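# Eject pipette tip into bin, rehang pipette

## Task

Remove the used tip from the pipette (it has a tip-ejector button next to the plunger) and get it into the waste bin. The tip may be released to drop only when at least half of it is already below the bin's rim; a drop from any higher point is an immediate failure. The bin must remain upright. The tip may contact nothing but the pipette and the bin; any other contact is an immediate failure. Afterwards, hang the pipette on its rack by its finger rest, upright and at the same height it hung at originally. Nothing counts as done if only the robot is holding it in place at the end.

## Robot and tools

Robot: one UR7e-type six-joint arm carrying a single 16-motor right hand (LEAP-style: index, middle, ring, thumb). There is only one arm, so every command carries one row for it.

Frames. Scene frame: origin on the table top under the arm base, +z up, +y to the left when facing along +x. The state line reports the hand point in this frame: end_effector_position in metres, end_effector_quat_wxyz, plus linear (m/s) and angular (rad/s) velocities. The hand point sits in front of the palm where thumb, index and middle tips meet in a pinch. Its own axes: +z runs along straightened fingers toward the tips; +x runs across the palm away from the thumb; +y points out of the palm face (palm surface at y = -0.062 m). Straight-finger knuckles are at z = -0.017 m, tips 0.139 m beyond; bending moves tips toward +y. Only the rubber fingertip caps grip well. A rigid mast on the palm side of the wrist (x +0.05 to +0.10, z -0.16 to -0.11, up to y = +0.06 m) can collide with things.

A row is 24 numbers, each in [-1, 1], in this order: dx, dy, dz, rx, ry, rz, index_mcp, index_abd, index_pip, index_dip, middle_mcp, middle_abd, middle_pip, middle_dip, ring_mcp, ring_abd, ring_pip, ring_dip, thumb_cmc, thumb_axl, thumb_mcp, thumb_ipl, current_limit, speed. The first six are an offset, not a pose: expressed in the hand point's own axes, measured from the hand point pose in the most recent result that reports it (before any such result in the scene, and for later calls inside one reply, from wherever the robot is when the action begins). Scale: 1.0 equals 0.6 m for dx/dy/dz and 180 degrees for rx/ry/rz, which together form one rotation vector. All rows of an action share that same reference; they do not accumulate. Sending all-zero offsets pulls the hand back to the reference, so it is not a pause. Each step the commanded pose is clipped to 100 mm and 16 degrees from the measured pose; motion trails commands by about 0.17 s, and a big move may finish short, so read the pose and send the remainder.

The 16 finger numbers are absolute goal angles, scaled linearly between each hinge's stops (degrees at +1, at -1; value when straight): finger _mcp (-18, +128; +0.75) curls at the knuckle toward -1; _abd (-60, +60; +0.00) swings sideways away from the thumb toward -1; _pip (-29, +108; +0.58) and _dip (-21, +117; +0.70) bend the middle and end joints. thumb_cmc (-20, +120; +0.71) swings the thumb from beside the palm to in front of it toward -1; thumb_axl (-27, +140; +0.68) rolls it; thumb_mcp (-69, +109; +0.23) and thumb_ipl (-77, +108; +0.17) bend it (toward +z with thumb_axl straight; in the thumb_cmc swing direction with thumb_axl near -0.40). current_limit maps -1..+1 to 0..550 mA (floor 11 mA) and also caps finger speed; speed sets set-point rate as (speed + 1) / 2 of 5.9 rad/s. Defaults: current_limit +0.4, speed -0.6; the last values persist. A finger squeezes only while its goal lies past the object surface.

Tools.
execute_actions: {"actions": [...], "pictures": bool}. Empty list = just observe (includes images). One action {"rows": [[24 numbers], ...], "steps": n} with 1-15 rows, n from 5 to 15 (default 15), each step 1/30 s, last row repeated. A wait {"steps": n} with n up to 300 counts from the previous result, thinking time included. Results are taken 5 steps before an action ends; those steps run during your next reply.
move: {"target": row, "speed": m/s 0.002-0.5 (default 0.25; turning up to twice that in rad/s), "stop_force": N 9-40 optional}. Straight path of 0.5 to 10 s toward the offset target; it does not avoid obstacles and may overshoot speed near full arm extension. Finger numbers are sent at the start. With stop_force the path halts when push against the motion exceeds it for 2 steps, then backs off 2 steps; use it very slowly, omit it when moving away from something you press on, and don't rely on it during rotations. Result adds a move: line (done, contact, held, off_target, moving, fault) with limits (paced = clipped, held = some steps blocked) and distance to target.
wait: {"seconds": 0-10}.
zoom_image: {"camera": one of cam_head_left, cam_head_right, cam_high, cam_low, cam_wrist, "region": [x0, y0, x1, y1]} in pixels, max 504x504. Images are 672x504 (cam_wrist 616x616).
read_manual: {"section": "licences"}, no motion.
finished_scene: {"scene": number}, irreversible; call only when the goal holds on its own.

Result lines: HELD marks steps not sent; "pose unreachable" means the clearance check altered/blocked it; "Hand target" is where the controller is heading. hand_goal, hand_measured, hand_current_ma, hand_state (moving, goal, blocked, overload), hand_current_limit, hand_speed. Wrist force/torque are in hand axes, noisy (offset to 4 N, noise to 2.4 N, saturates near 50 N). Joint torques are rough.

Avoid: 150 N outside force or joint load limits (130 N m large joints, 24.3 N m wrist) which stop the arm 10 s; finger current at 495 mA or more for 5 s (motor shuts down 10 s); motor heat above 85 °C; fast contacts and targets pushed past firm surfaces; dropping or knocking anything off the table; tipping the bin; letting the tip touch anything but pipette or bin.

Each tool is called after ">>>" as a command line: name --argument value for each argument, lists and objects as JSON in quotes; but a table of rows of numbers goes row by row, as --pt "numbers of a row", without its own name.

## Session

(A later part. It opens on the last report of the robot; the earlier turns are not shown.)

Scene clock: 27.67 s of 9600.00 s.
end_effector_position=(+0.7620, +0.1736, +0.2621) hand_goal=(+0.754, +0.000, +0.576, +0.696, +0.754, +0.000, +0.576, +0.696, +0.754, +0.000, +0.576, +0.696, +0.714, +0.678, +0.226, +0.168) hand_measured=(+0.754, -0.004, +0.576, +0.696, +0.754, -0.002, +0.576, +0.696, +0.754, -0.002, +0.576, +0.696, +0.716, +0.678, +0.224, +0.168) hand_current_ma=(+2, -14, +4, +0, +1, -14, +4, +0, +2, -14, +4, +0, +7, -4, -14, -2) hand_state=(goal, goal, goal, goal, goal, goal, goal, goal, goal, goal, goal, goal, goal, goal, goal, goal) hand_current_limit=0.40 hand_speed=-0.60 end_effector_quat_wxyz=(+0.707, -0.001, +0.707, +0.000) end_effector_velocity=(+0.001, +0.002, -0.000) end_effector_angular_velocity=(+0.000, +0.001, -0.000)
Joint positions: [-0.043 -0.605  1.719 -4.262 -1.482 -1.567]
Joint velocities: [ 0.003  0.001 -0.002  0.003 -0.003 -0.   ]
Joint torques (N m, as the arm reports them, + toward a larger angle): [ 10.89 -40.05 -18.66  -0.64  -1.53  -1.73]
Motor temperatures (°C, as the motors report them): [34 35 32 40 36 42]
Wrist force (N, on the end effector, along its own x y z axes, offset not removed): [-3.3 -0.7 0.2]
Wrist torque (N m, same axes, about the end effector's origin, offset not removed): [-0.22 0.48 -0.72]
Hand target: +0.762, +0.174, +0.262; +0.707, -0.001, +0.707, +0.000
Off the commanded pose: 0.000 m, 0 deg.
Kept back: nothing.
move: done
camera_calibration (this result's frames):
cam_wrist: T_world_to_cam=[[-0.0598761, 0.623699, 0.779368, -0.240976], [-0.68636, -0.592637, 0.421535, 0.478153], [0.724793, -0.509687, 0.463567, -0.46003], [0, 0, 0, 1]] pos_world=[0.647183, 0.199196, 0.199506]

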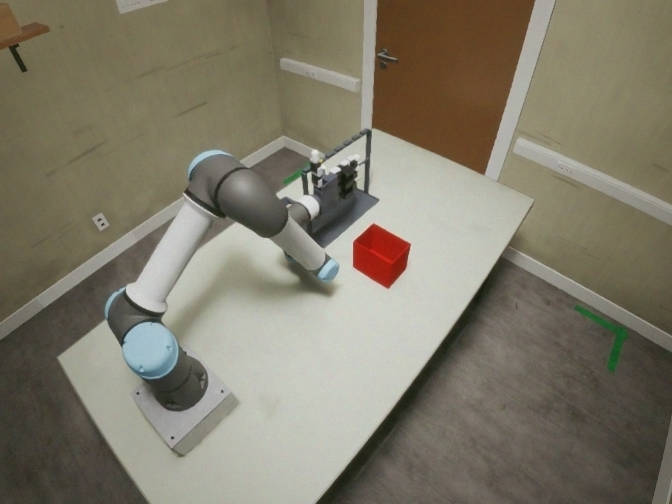

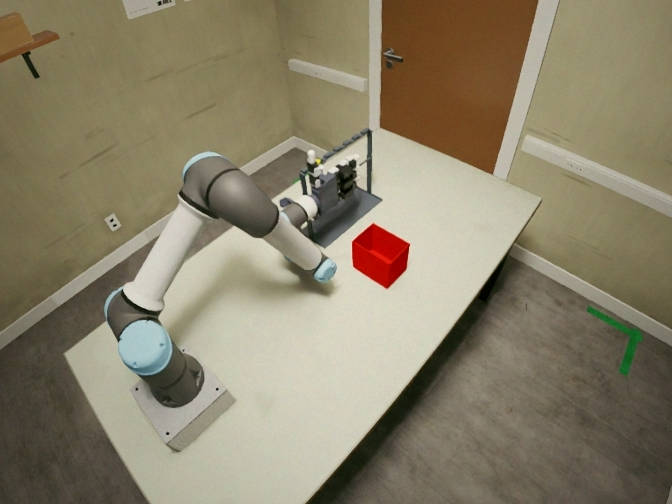

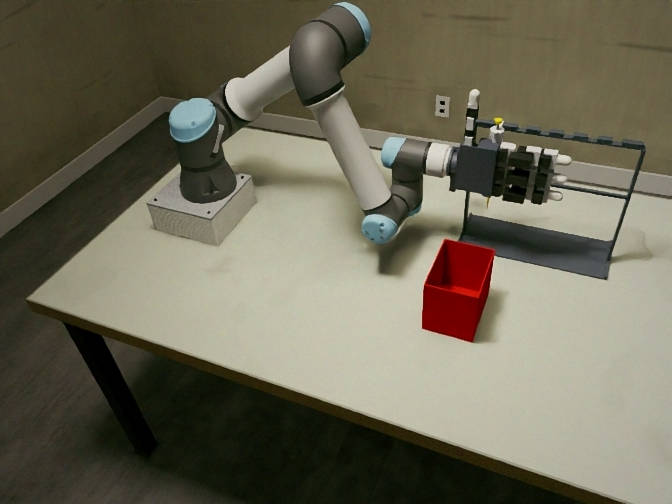

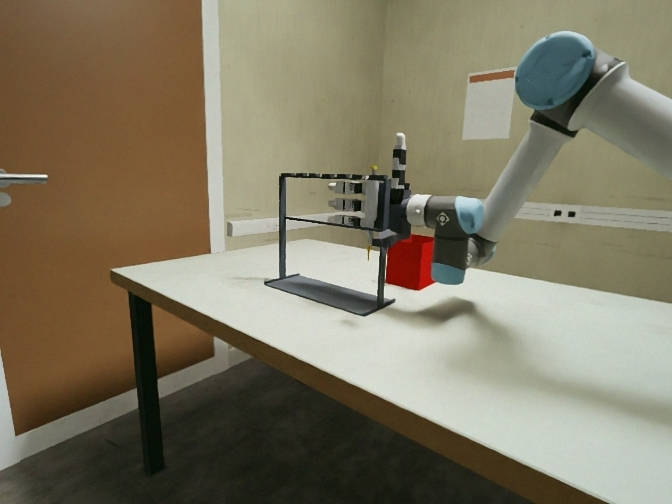

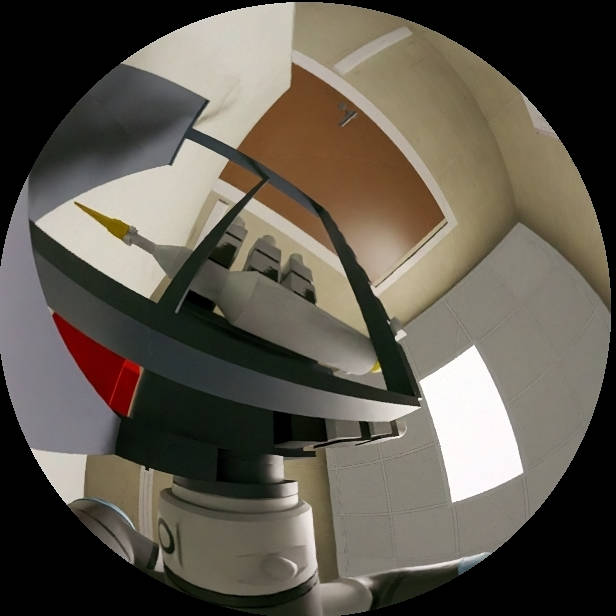

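>>> move --target '[0, 0.012, 0, 0, 0, 0, 0.754, 0, 0.576, 0.696, 0.14, 0, -0.3, -0.08, 0.754, 0, 0.576, 0.696, 0.714, 0.678, 0.226, 0.168, 0.4, -0.6]' --speed 0.01

Scene clock: 34.53 s of 9600.00 s.
end_effector_position=(+0.7620, +0.1808, +0.2621) hand_goal=(+0.754, +0.000, +0.576, +0.696, +0.140, +0.000, -0.300, -0.080, +0.754, +0.000, +0.576, +0.696, +0.714, +0.678, +0.226, +0.168) hand_measured=(+0.754, -0.004, +0.576, +0.696, +0.142, -0.002, -0.296, -0.078, +0.754, -0.002, +0.576, +0.696, +0.716, +0.678, +0.224, +0.168) hand_current_ma=(+2, -14, +4, +0, +12, -14, +16, +15, +2, -14, +4, +0, +7, -4, -14, -2) hand_state=(goal, goal, goal, goal, goal, goal, goal, goal, goal, goal, goal, goal, goal, goal, goal, goal) hand_current_limit=0.40 hand_speed=-0.60 end_effector_quat_wxyz=(+0.707, -0.001, +0.707, +0.000) end_effector_velocity=(-0.000, +0.000, -0.000) end_effector_angular_velocity=(+0.000, +0.000, -0.001)
Joint positions: [-0.029 -0.603  1.715 -4.26  -1.496 -1.567]
Joint velocities: [ 0.001 -0.     0.    -0.    -0.001 -0.   ]
Joint torques (N m, as the arm reports them, + toward a larger angle): [ 10.9  -39.88 -19.    -0.69  -1.28  -1.78]
Motor temperatures (°C, as the motors report them): [34 35 32 40 36 42]
Wrist force (N, on the end effector, along its own x y z axes, offset not removed): [-1.4 -4.1 1.1]
Wrist torque (N m, same axes, about the end effector's origin, offset not removed): [-0.61 0.05 -0.39]
Hand target: +0.762, +0.181, +0.262; +0.707, -0.001, +0.707, +0.000
Off the commanded pose: 0.000 m, 0 deg.
Kept back: nothing.
After step 90, 2.70 s passed at rest.
move: done
camera_calibration (this result's frames):
cam_wrist: T_world_to_cam=[[-0.0598749, 0.623722, 0.77935, -0.245443], [-0.68636, -0.592624, 0.421553, 0.482406], [0.724793, -0.509674, 0.463581, -0.456365], [0, 0, 0, 1]] pos_world=[0.647178, 0.206377, 0.199488]

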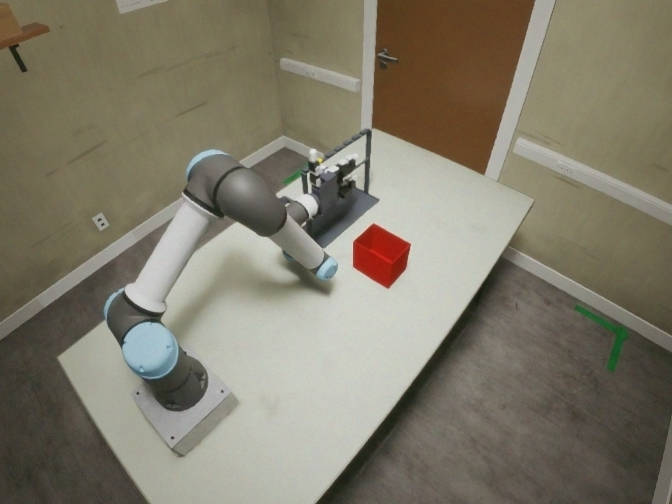

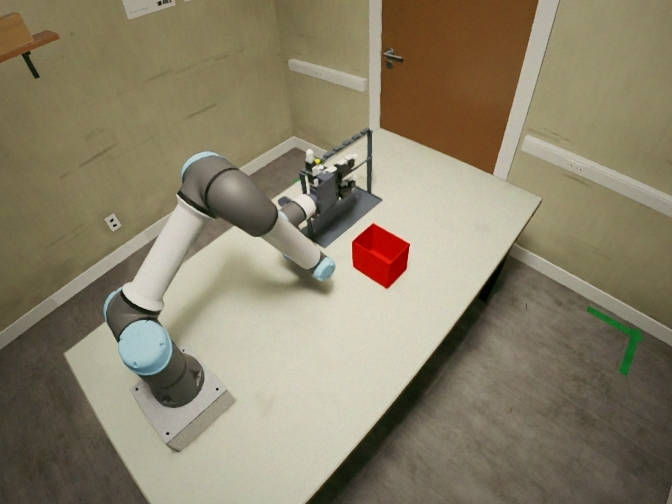

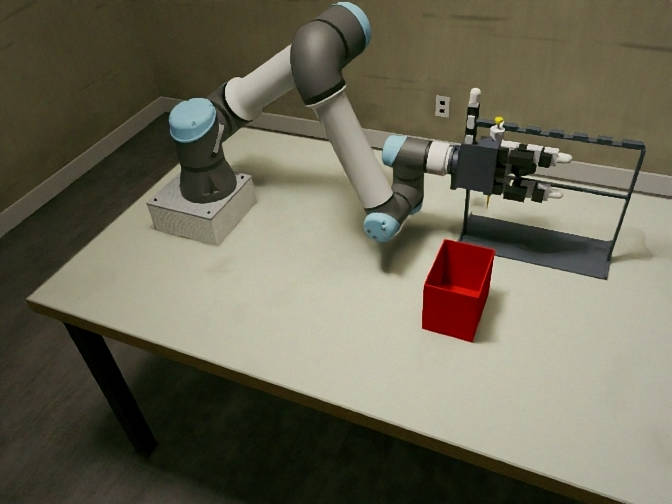

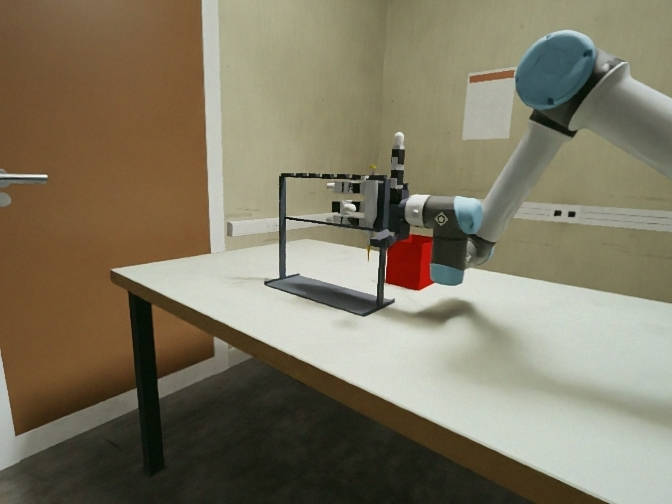

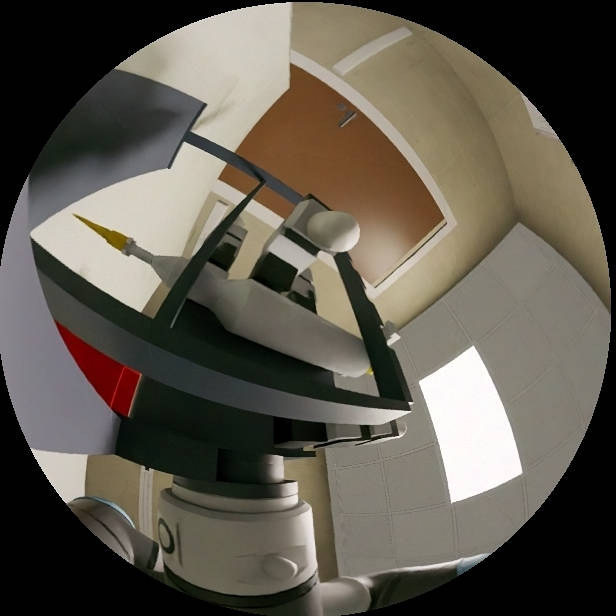

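>>> zoom_image --camera "cam_high" --region '[450, 85, 550, 175]'

>>> zoom_image --camera "cam_wrist" --region '[200, 180, 430, 420]'

Region (450, 85, 550, 175) of cam_high's 672x504 image, scaled by 5.040, with more detail than that image has; it fills the top 454 rows of this view, and the rest is white.

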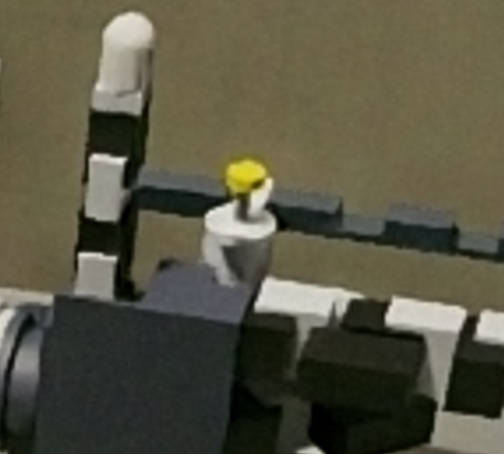

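Region (200, 180, 430, 420) of cam_wrist's 616x616 image, scaled by 2.100, with more detail than that image has; it fills the left 483 columns of this view, and the rest is white.

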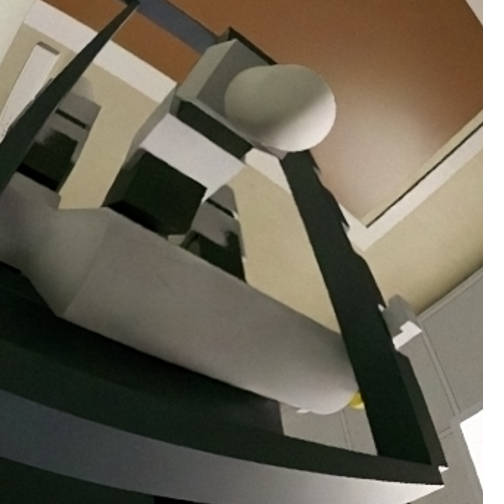

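>>> execute_actions --actions '[{"rows": [[0, 0, 0, 0, 0, 0, 0.754, 0, 0.576, 0.696, 0.12, 0, -0.85, -0.1, 0.754, 0, 0.576, 0.696, 0.714, 0.678, 0.226, 0.168, 0.5, -0.7]], "steps": 15}]'

>>> wait --seconds 1

Scene clock: 39.73 s of 9600.00 s.
end_effector_position=(+0.7620, +0.1808, +0.2621) hand_goal=(+0.754, +0.000, +0.576, +0.696, +0.120, +0.000, -0.850, -0.100, +0.754, +0.000, +0.576, +0.696, +0.714, +0.678, +0.226, +0.168) hand_measured=(+0.754, -0.004, +0.576, +0.696, +0.122, -0.002, -0.482, -0.096, +0.754, -0.002, +0.576, +0.696, +0.716, +0.678, +0.224, +0.168) hand_current_ma=(+2, -14, +4, +0, +14, -14, +51, +16, +2, -14, +4, +0, +7, -4, -14, -2) hand_state=(goal, goal, goal, goal, goal, goal, moving, goal, goal, goal, goal, goal, goal, goal, goal, goal) hand_current_limit=0.50 hand_speed=-0.70 end_effector_quat_wxyz=(+0.707, -0.001, +0.707, +0.000) end_effector_velocity=(-0.000, -0.000, -0.000) end_effector_angular_velocity=(+0.000, +0.001, +0.000)
Joint positions: [-0.029 -0.603  1.715 -4.26  -1.496 -1.567]
Joint velocities: [-0.  0.  0.  0.  0.  0.]
Joint torques (N m, as the arm reports them, + toward a larger angle): [  7.47 -38.86 -17.34  -0.7   -0.8   -1.62]
Motor temperatures (°C, as the motors report them): [34 35 32 40 36 42]
Wrist force (N, on the end effector, along its own x y z axes, offset not removed): [-1.5 -5.8 0.0]
Wrist torque (N m, same axes, about the end effector's origin, offset not removed): [-0.87 0.14 -0.58]
Steps of this call (steps 1 to 90: nothing new was sent; then 1.87 s passed at rest; steps 91 to 100: the first 10 steps of this action). Readings (end_effector_position | what the end effector reports):
91: (+0.7620, +0.1808, +0.2621) | hand_goal=(+0.754, +0.000, +0.576, +0.696, +0.120, +0.000, -0.850, -0.100, +0.754, +0.000, +0.576, +0.696, +0.714, +0.678, +0.226, +0.168) hand_measured=(+0.754, -0.004, +0.576, +0.696, +0.142, -0.002, -0.296, -0.078, +0.754, -0.002, +0.576, +0.696, +0.716, +0.678, +0.224, +0.168) hand_current_ma=(+2, -14, +4, +0, +12, -14, +16, +15, +2, -14, +4, +0, +7, -4, -14, -2) hand_state=(goal, goal, goal, goal, moving, goal, moving, moving, goal, goal, goal, goal, goal, goal, goal, goal) hand_current_limit=0.50 hand_speed=-0.70
92: (+0.7620, +0.1808, +0.2621) | hand_goal=(+0.754, +0.000, +0.576, +0.696, +0.120, +0.000, -0.850, -0.100, +0.754, +0.000, +0.576, +0.696, +0.714, +0.678, +0.226, +0.168) hand_measured=(+0.754, -0.004, +0.576, +0.696, +0.142, -0.002, -0.298, -0.078, +0.754, -0.002, +0.576, +0.696, +0.716, +0.678, +0.224, +0.168) hand_current_ma=(+2, -14, +4, +0, +81, -14, +87, +69, +2, -14, +4, +0, +7, -4, -14, -2) hand_state=(goal, goal, goal, goal, moving, goal, moving, moving, goal, goal, goal, goal, goal, goal, goal, goal) hand_current_limit=0.50 hand_speed=-0.70
94: (+0.7620, +0.1808, +0.2621) | hand_goal=(+0.754, +0.000, +0.576, +0.696, +0.120, +0.000, -0.850, -0.100, +0.754, +0.000, +0.576, +0.696, +0.714, +0.678, +0.226, +0.168) hand_measured=(+0.754, -0.004, +0.576, +0.696, +0.126, -0.002, -0.334, -0.094, +0.754, -0.002, +0.576, +0.696, +0.716, +0.678, +0.224, +0.168) hand_current_ma=(+2, -14, +4, +0, +5, -14, +55, +9, +2, -14, +4, +0, +7, -4, -14, -2) hand_state=(goal, goal, goal, goal, moving, goal, moving, moving, goal, goal, goal, goal, goal, goal, goal, goal) hand_current_limit=0.50 hand_speed=-0.70
98: (+0.7620, +0.1808, +0.2621) | hand_goal=(+0.754, +0.000, +0.576, +0.696, +0.120, +0.000, -0.850, -0.100, +0.754, +0.000, +0.576, +0.696, +0.714, +0.678, +0.226, +0.168) hand_measured=(+0.754, -0.004, +0.576, +0.696, +0.122, -0.002, -0.432, -0.096, +0.754, -0.002, +0.576, +0.696, +0.716, +0.678, +0.224, +0.168) hand_current_ma=(+2, -14, +4, +0, +14, -14, +51, +16, +2, -14, +4, +0, +7, -4, -14, -2) hand_state=(goal, goal, goal, goal, goal, goal, moving, goal, goal, goal, goal, goal, goal, goal, goal, goal) hand_current_limit=0.50 hand_speed=-0.70
100: the state above

Scene clock: 40.90 s of 9600.00 s.
end_effector_position=(+0.7620, +0.1808, +0.2621) hand_goal=(+0.754, +0.000, +0.576, +0.696, +0.120, +0.000, -0.850, -0.100, +0.754, +0.000, +0.576, +0.696, +0.714, +0.678, +0.226, +0.168) hand_measured=(+0.754, -0.004, +0.576, +0.696, +0.132, -0.002, -0.780, -0.086, +0.754, -0.002, +0.576, +0.696, +0.716, +0.678, +0.224, +0.168) hand_current_ma=(+2, -14, +4, +0, +60, -14, +351, +72, +2, -14, +4, +0, +7, -4, -14, -2) hand_state=(goal, goal, goal, goal, goal, goal, blocked, goal, goal, goal, goal, goal, goal, goal, goal, goal) hand_current_limit=0.50 hand_speed=-0.70 end_effector_quat_wxyz=(+0.707, -0.001, +0.707, +0.000) end_effector_velocity=(-0.000, +0.000, +0.000) end_effector_angular_velocity=(+0.000, -0.001, +0.002)
Joint positions: [-0.029 -0.603  1.715 -4.26  -1.496 -1.567]
Joint velocities: [ 0.    -0.    -0.    -0.     0.002  0.   ]
Joint torques (N m, as the arm reports them, + toward a larger angle): [ -4.33 -40.96 -14.6   -1.44   1.13  -1.64]
Motor temperatures (°C, as the motors report them): [34 35 32 40 36 42]
Wrist force (N, on the end effector, along its own x y z axes, offset not removed): [-0.7 -0.8 4.2]
Wrist torque (N m, same axes, about the end effector's origin, offset not removed): [-0.47 0.12 -0.19]
Hand target: +0.762, +0.181, +0.262; +0.707, -0.001, +0.707, +0.000
Off the commanded pose: 0.000 m, 0 deg.
Kept back: nothing.
Steps of this call (steps 1 to 5: the last 5 steps of your previous action; steps 6 to 35: nothing new was sent). Readings (end_effector_position | what the end effector reports):
1: (+0.7620, +0.1808, +0.2621) | hand_goal=(+0.754, +0.000, +0.576, +0.696, +0.120, +0.000, -0.850, -0.100, +0.754, +0.000, +0.576, +0.696, +0.714, +0.678, +0.226, +0.168) hand_measured=(+0.754, -0.004, +0.576, +0.696, +0.122, -0.002, -0.506, -0.096, +0.754, -0.002, +0.576, +0.696, +0.716, +0.678, +0.224, +0.168) hand_current_ma=(+2, -14, +4, +0, +14, -14, +51, +16, +2, -14, +4, +0, +7, -4, -14, -2) hand_state=(goal, goal, goal, goal, goal, goal, moving, goal, goal, goal, goal, goal, goal, goal, goal, goal) hand_current_limit=0.50 hand_speed=-0.70
2: (+0.7620, +0.1808, +0.2621) | hand_goal=(+0.754, +0.000, +0.576, +0.696, +0.120, +0.000, -0.850, -0.100, +0.754, +0.000, +0.576, +0.696, +0.714, +0.678, +0.226, +0.168) hand_measured=(+0.754, -0.004, +0.576, +0.696, +0.122, -0.002, -0.532, -0.096, +0.754, -0.002, +0.576, +0.696, +0.716, +0.678, +0.224, +0.168) hand_current_ma=(+2, -14, +4, +0, +14, -14, +51, +16, +2, -14, +4, +0, +7, -4, -14, -2) hand_state=(goal, goal, goal, goal, goal, goal, moving, goal, goal, goal, goal, goal, goal, goal, goal, goal) hand_current_limit=0.50 hand_speed=-0.70
4: (+0.7620, +0.1808, +0.2621) | hand_goal=(+0.754, +0.000, +0.576, +0.696, +0.120, +0.000, -0.850, -0.100, +0.754, +0.000, +0.576, +0.696, +0.714, +0.678, +0.226, +0.168) hand_measured=(+0.754, -0.004, +0.576, +0.696, +0.122, -0.002, -0.580, -0.096, +0.754, -0.002, +0.576, +0.696, +0.716, +0.678, +0.224, +0.168) hand_current_ma=(+2, -14, +4, +0, +14, -14, +51, +16, +2, -14, +4, +0, +7, -4, -14, -2) hand_state=(goal, goal, goal, goal, goal, goal, moving, goal, goal, goal, goal, goal, goal, goal, goal, goal) hand_current_limit=0.50 hand_speed=-0.70
8: (+0.7620, +0.1808, +0.2621) | hand_goal=(+0.754, +0.000, +0.576, +0.696, +0.120, +0.000, -0.850, -0.100, +0.754, +0.000, +0.576, +0.696, +0.714, +0.678, +0.226, +0.168) hand_measured=(+0.754, -0.004, +0.576, +0.696, +0.122, -0.002, -0.680, -0.096, +0.754, -0.002, +0.576, +0.696, +0.716, +0.678, +0.224, +0.168) hand_current_ma=(+2, -14, +4, +0, +14, -14, +51, +16, +2, -14, +4, +0, +7, -4, -14, -2) hand_state=(goal, goal, goal, goal, goal, goal, moving, goal, goal, goal, goal, goal, goal, goal, goal, goal) hand_current_limit=0.50 hand_speed=-0.70
35: the state above
camera_calibration (this result's frames):
cam_wrist: T_world_to_cam=[[-0.0598748, 0.623722, 0.77935, -0.245452], [-0.686359, -0.592625, 0.421553, 0.482415], [0.724794, -0.509674, 0.463581, -0.456357], [0, 0, 0, 1]] pos_world=[0.647178, 0.206392, 0.199488]

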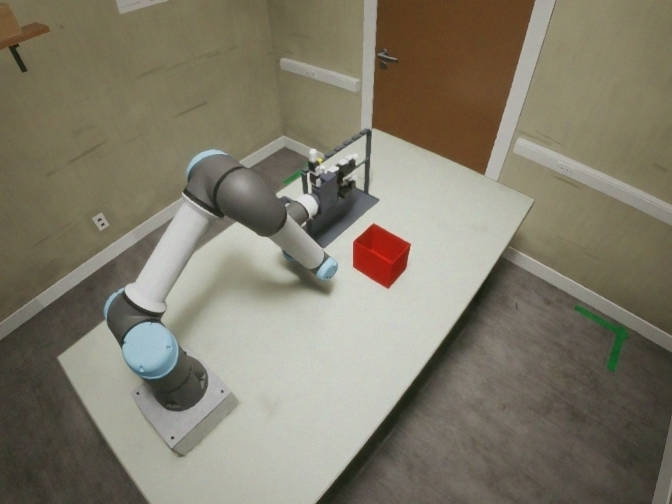

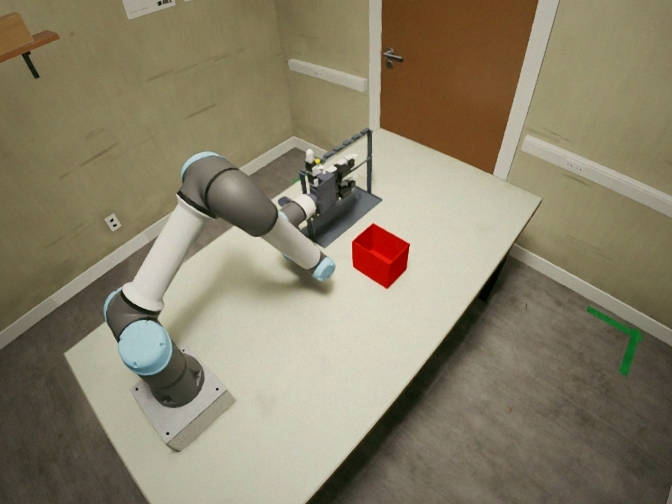

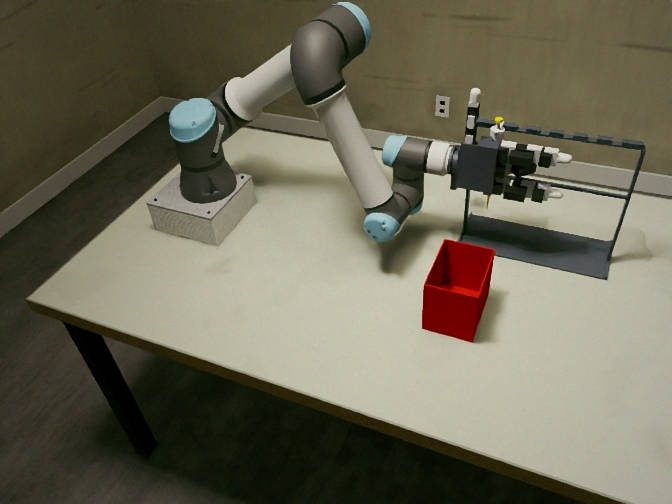

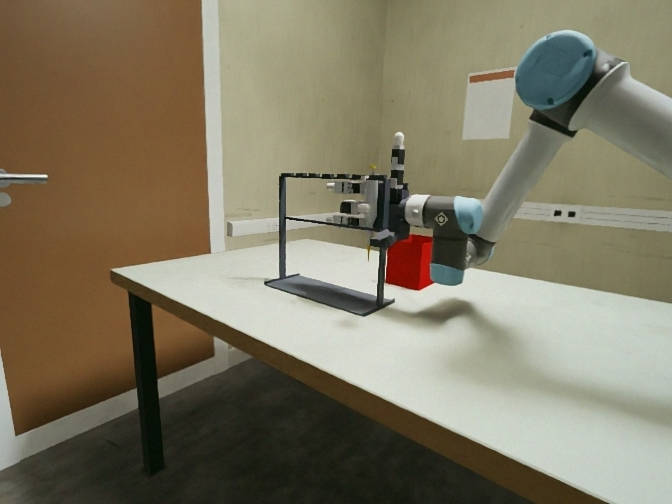

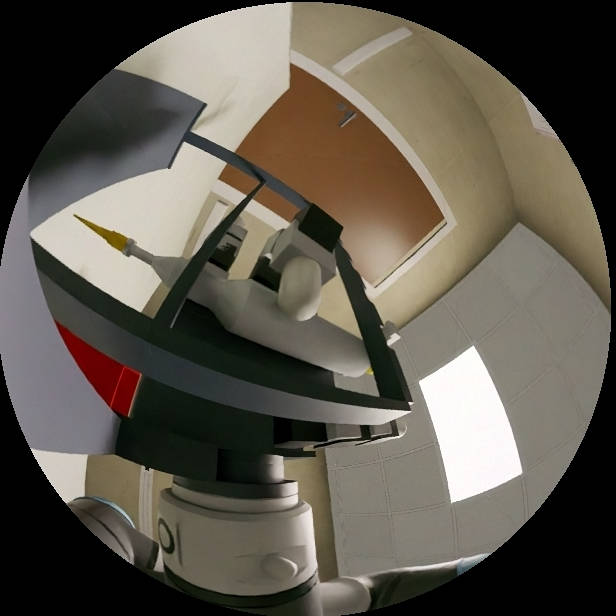

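>>> move --target '[-0.025, 0, 0, 0, 0, 0, 0.754, 0, 0.576, 0.696, 0.11, 0, -0.92, -0.12, 0.754, 0, 0.576, 0.696, 0.714, 0.678, 0.226, 0.168, 0.7, -0.7]' --speed 0.01

Scene clock: 42.87 s of 9600.00 s.
end_effector_position=(+0.7620, +0.1808, +0.2769) hand_goal=(+0.754, +0.000, +0.576, +0.696, +0.110, +0.000, -0.920, -0.120, +0.754, +0.000, +0.576, +0.696, +0.714, +0.678, +0.226, +0.168) hand_measured=(+0.754, -0.004, +0.576, +0.696, +0.120, +0.000, -0.882, -0.104, +0.754, -0.002, +0.576, +0.696, +0.716, +0.678, +0.224, +0.168) hand_current_ma=(+2, -14, +4, +0, +59, -2, +191, +79, +2, -14, +4, +0, +7, -4, -14, -2) hand_state=(goal, goal, goal, goal, goal, goal, blocked, goal, goal, goal, goal, goal, goal, goal, goal, goal) hand_current_limit=0.70 hand_speed=-0.70 end_effector_quat_wxyz=(+0.707, -0.001, +0.707, +0.000) end_effector_velocity=(+0.000, -0.001, +0.002) end_effector_angular_velocity=(+0.000, -0.000, -0.002)
Joint positions: [-0.029 -0.635  1.725 -4.238 -1.496 -1.567]
Joint velocities: [-0.001 -0.004  0.     0.003 -0.001  0.   ]
Joint torques (N m, as the arm reports them, + toward a larger angle): [-11.75 -60.02  -0.89  -0.69   1.37  -0.26]
Motor temperatures (°C, as the motors report them): [34 35 32 40 36 42]
Wrist force (N, on the end effector, along its own x y z axes, offset not removed): [-0.9 -3.3 -1.0]
Wrist torque (N m, same axes, about the end effector's origin, offset not removed): [-0.30 0.31 -0.31]
Hand target: +0.762, +0.181, +0.277; +0.707, -0.001, +0.707, +0.000
Off the commanded pose: 0.000 m, 0 deg.
Kept back: nothing.
move: done
camera_calibration (this result's frames):
cam_wrist: T_world_to_cam=[[-0.0598836, 0.623725, 0.779346, -0.257009], [-0.686364, -0.592623, 0.421548, 0.476188], [0.724788, -0.509671, 0.463591, -0.463214], [0, 0, 0, 1]] pos_world=[0.64718, 0.206416, 0.214305]

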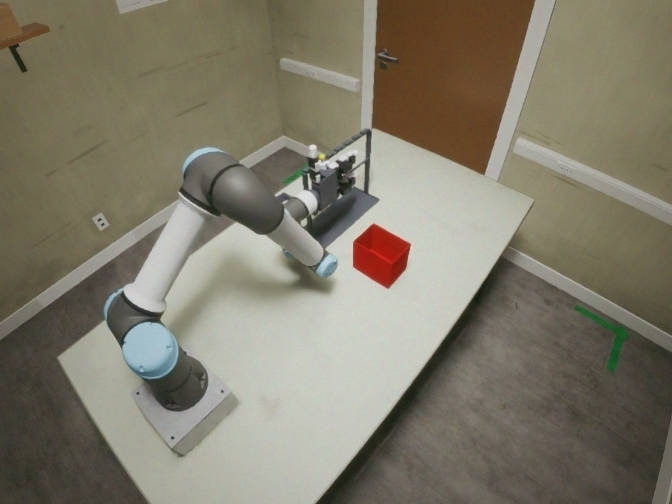

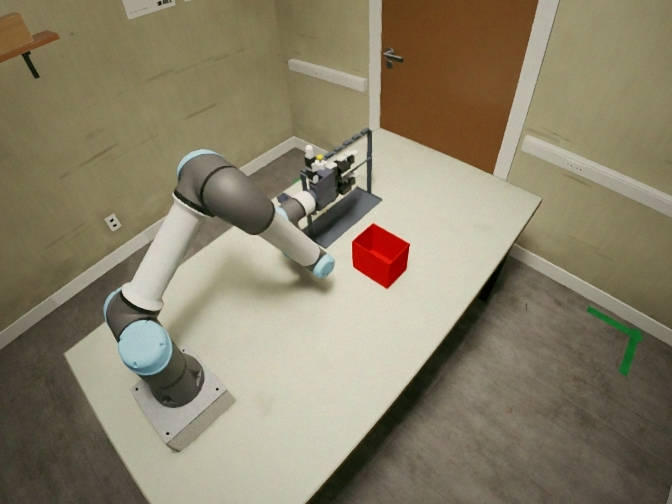

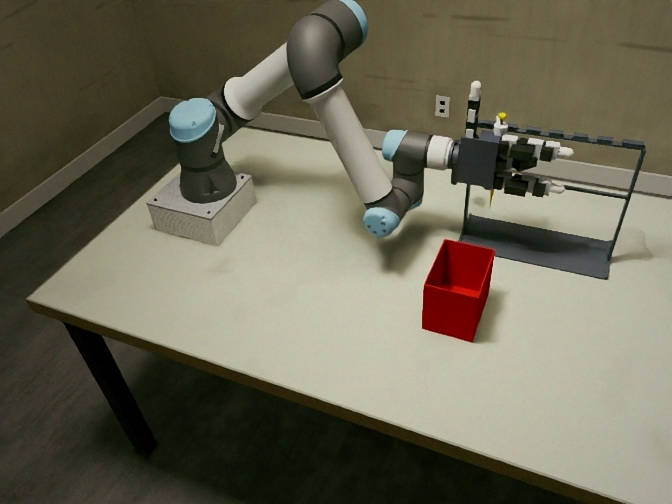

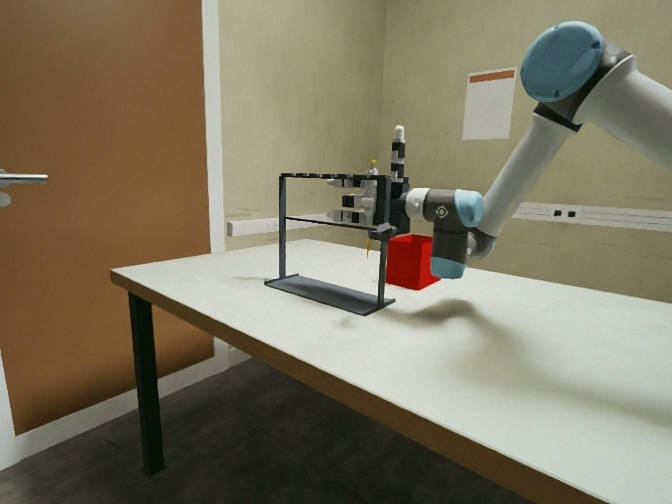

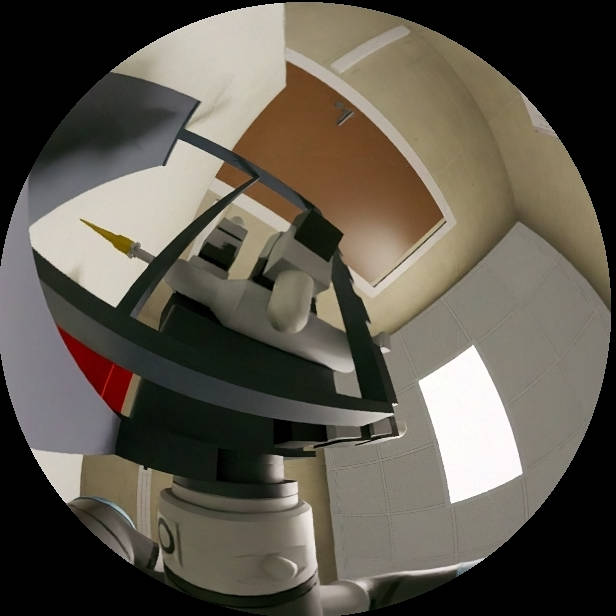

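>>> move --target '[0, 0, 0, 0, 0, 0, 0.754, 0, 0.576, 0.696, 0.11, 0, -1.0, -0.12, 0.754, 0, 0.576, 0.696, 0.714, 0.678, 0.226, 0.168, 0.7, -0.7]' --speed 0.01

>>> zoom_image --camera "cam_high" --region '[450, 80, 550, 170]'

>>> zoom_image --camera "cam_low" --region '[325, 120, 425, 265]'

>>> zoom_image --camera "cam_head_right" --region '[290, 140, 360, 200]'

Scene clock: 43.80 s of 9600.00 s.
end_effector_position=(+0.7619, +0.1808, +0.2769) hand_goal=(+0.754, +0.000, +0.576, +0.696, +0.110, +0.000, -1.000, -0.120, +0.754, +0.000, +0.576, +0.696, +0.714, +0.678, +0.226, +0.168) hand_measured=(+0.754, -0.004, +0.576, +0.696, +0.122, +0.000, -0.888, -0.102, +0.754, -0.002, +0.576, +0.696, +0.716, +0.678, +0.224, +0.168) hand_current_ma=(+2, -14, +4, +0, +60, +0, +467, +92, +2, -14, +4, +0, +7, -4, -14, -2) hand_state=(goal, goal, goal, goal, goal, goal, blocked, goal, goal, goal, goal, goal, goal, goal, goal, goal) hand_current_limit=0.70 hand_speed=-0.70 end_effector_quat_wxyz=(+0.707, -0.001, +0.707, +0.000) end_effector_velocity=(+0.000, +0.000, -0.000) end_effector_angular_velocity=(+0.000, +0.000, +0.001)
Joint positions: [-0.029 -0.635  1.725 -4.238 -1.496 -1.567]
Joint velocities: [-0.     0.    -0.001  0.001  0.002 -0.   ]
Joint torques (N m, as the arm reports them, + toward a larger angle): [-11.68 -40.   -12.97  -4.07   1.45  -0.19]
Motor temperatures (°C, as the motors report them): [34 35 32 40 36 42]
Wrist force (N, on the end effector, along its own x y z axes, offset not removed): [0.0 -1.8 0.8]
Wrist torque (N m, same axes, about the end effector's origin, offset not removed): [-0.23 0.12 -0.37]
Hand target: +0.762, +0.181, +0.277; +0.707, -0.001, +0.707, +0.000
Off the commanded pose: 0.000 m, 0 deg.
Kept back: nothing.
move: done
camera_calibration (this result's frames):
cam_wrist: T_world_to_cam=[[-0.0598241, 0.623721, 0.779354, -0.257044], [-0.686332, -0.592625, 0.421597, 0.476143], [0.724824, -0.509674, 0.463533, -0.463199], [0, 0, 0, 1]] pos_world=[0.647152, 0.206418, 0.214296]

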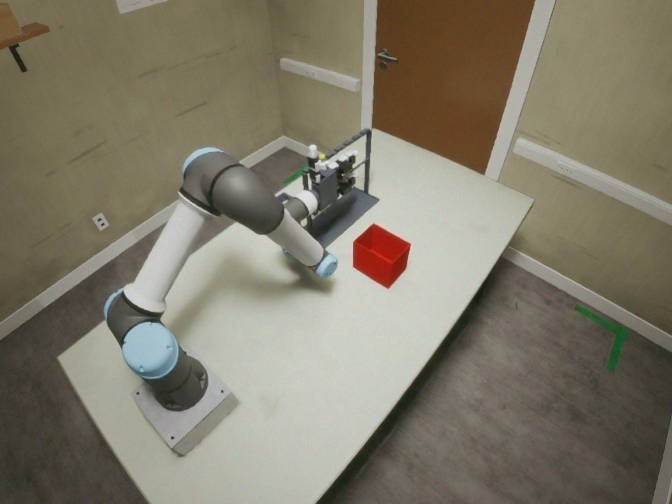

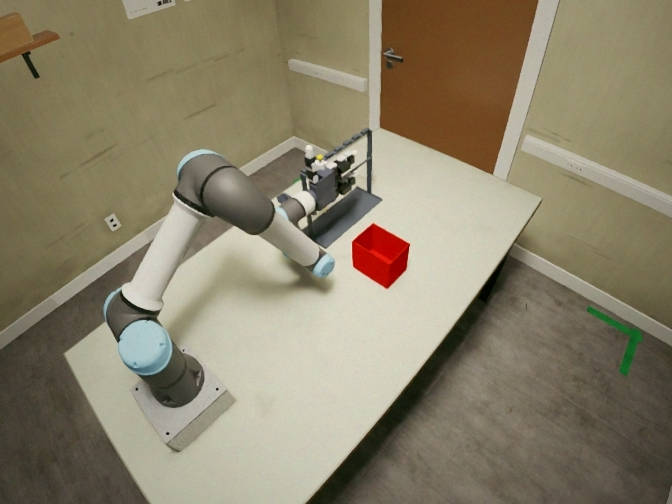

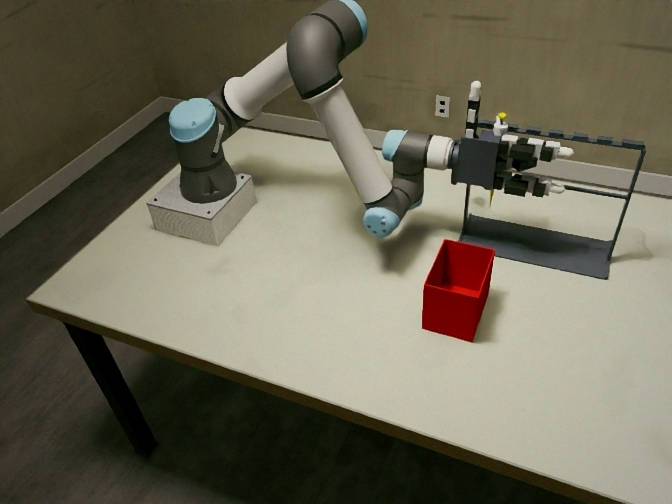

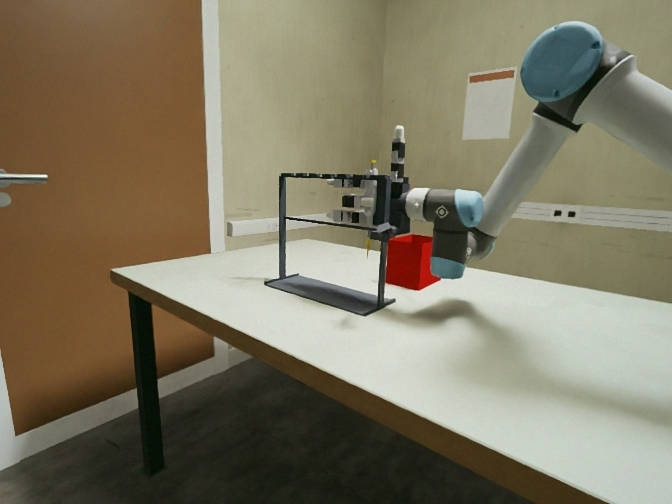

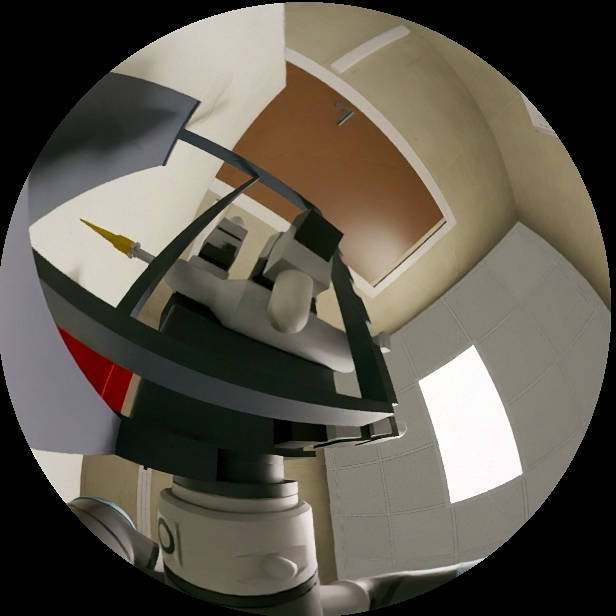

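Region (450, 80, 550, 170) of cam_high's 672x504 image, scaled by 5.040, with more detail than that image has; it fills the top 454 rows of this view, and the rest is white.

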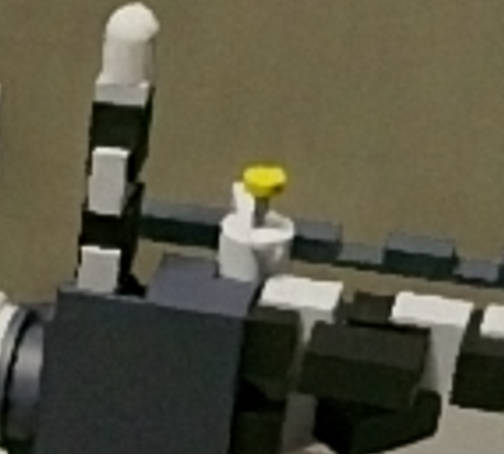

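Region (325, 120, 425, 265) of cam_low's 672x504 image, scaled by 3.476, with more detail than that image has; it fills the left 348 columns of this view, and the rest is white.

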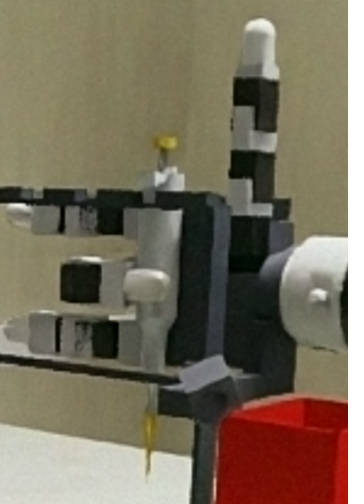

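Region (290, 140, 360, 200) of cam_head_right's 672x504 image, scaled by 7.200, with more detail than that image has; it fills the top 432 rows of this view, and the rest is white.

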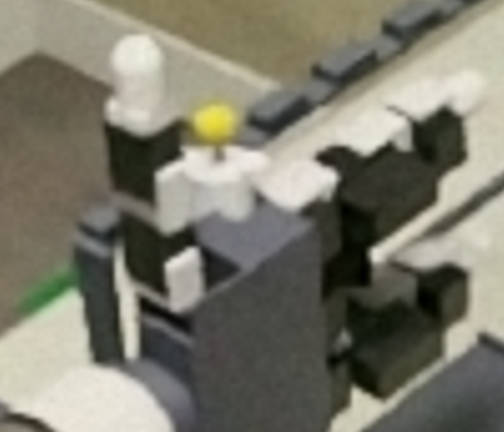

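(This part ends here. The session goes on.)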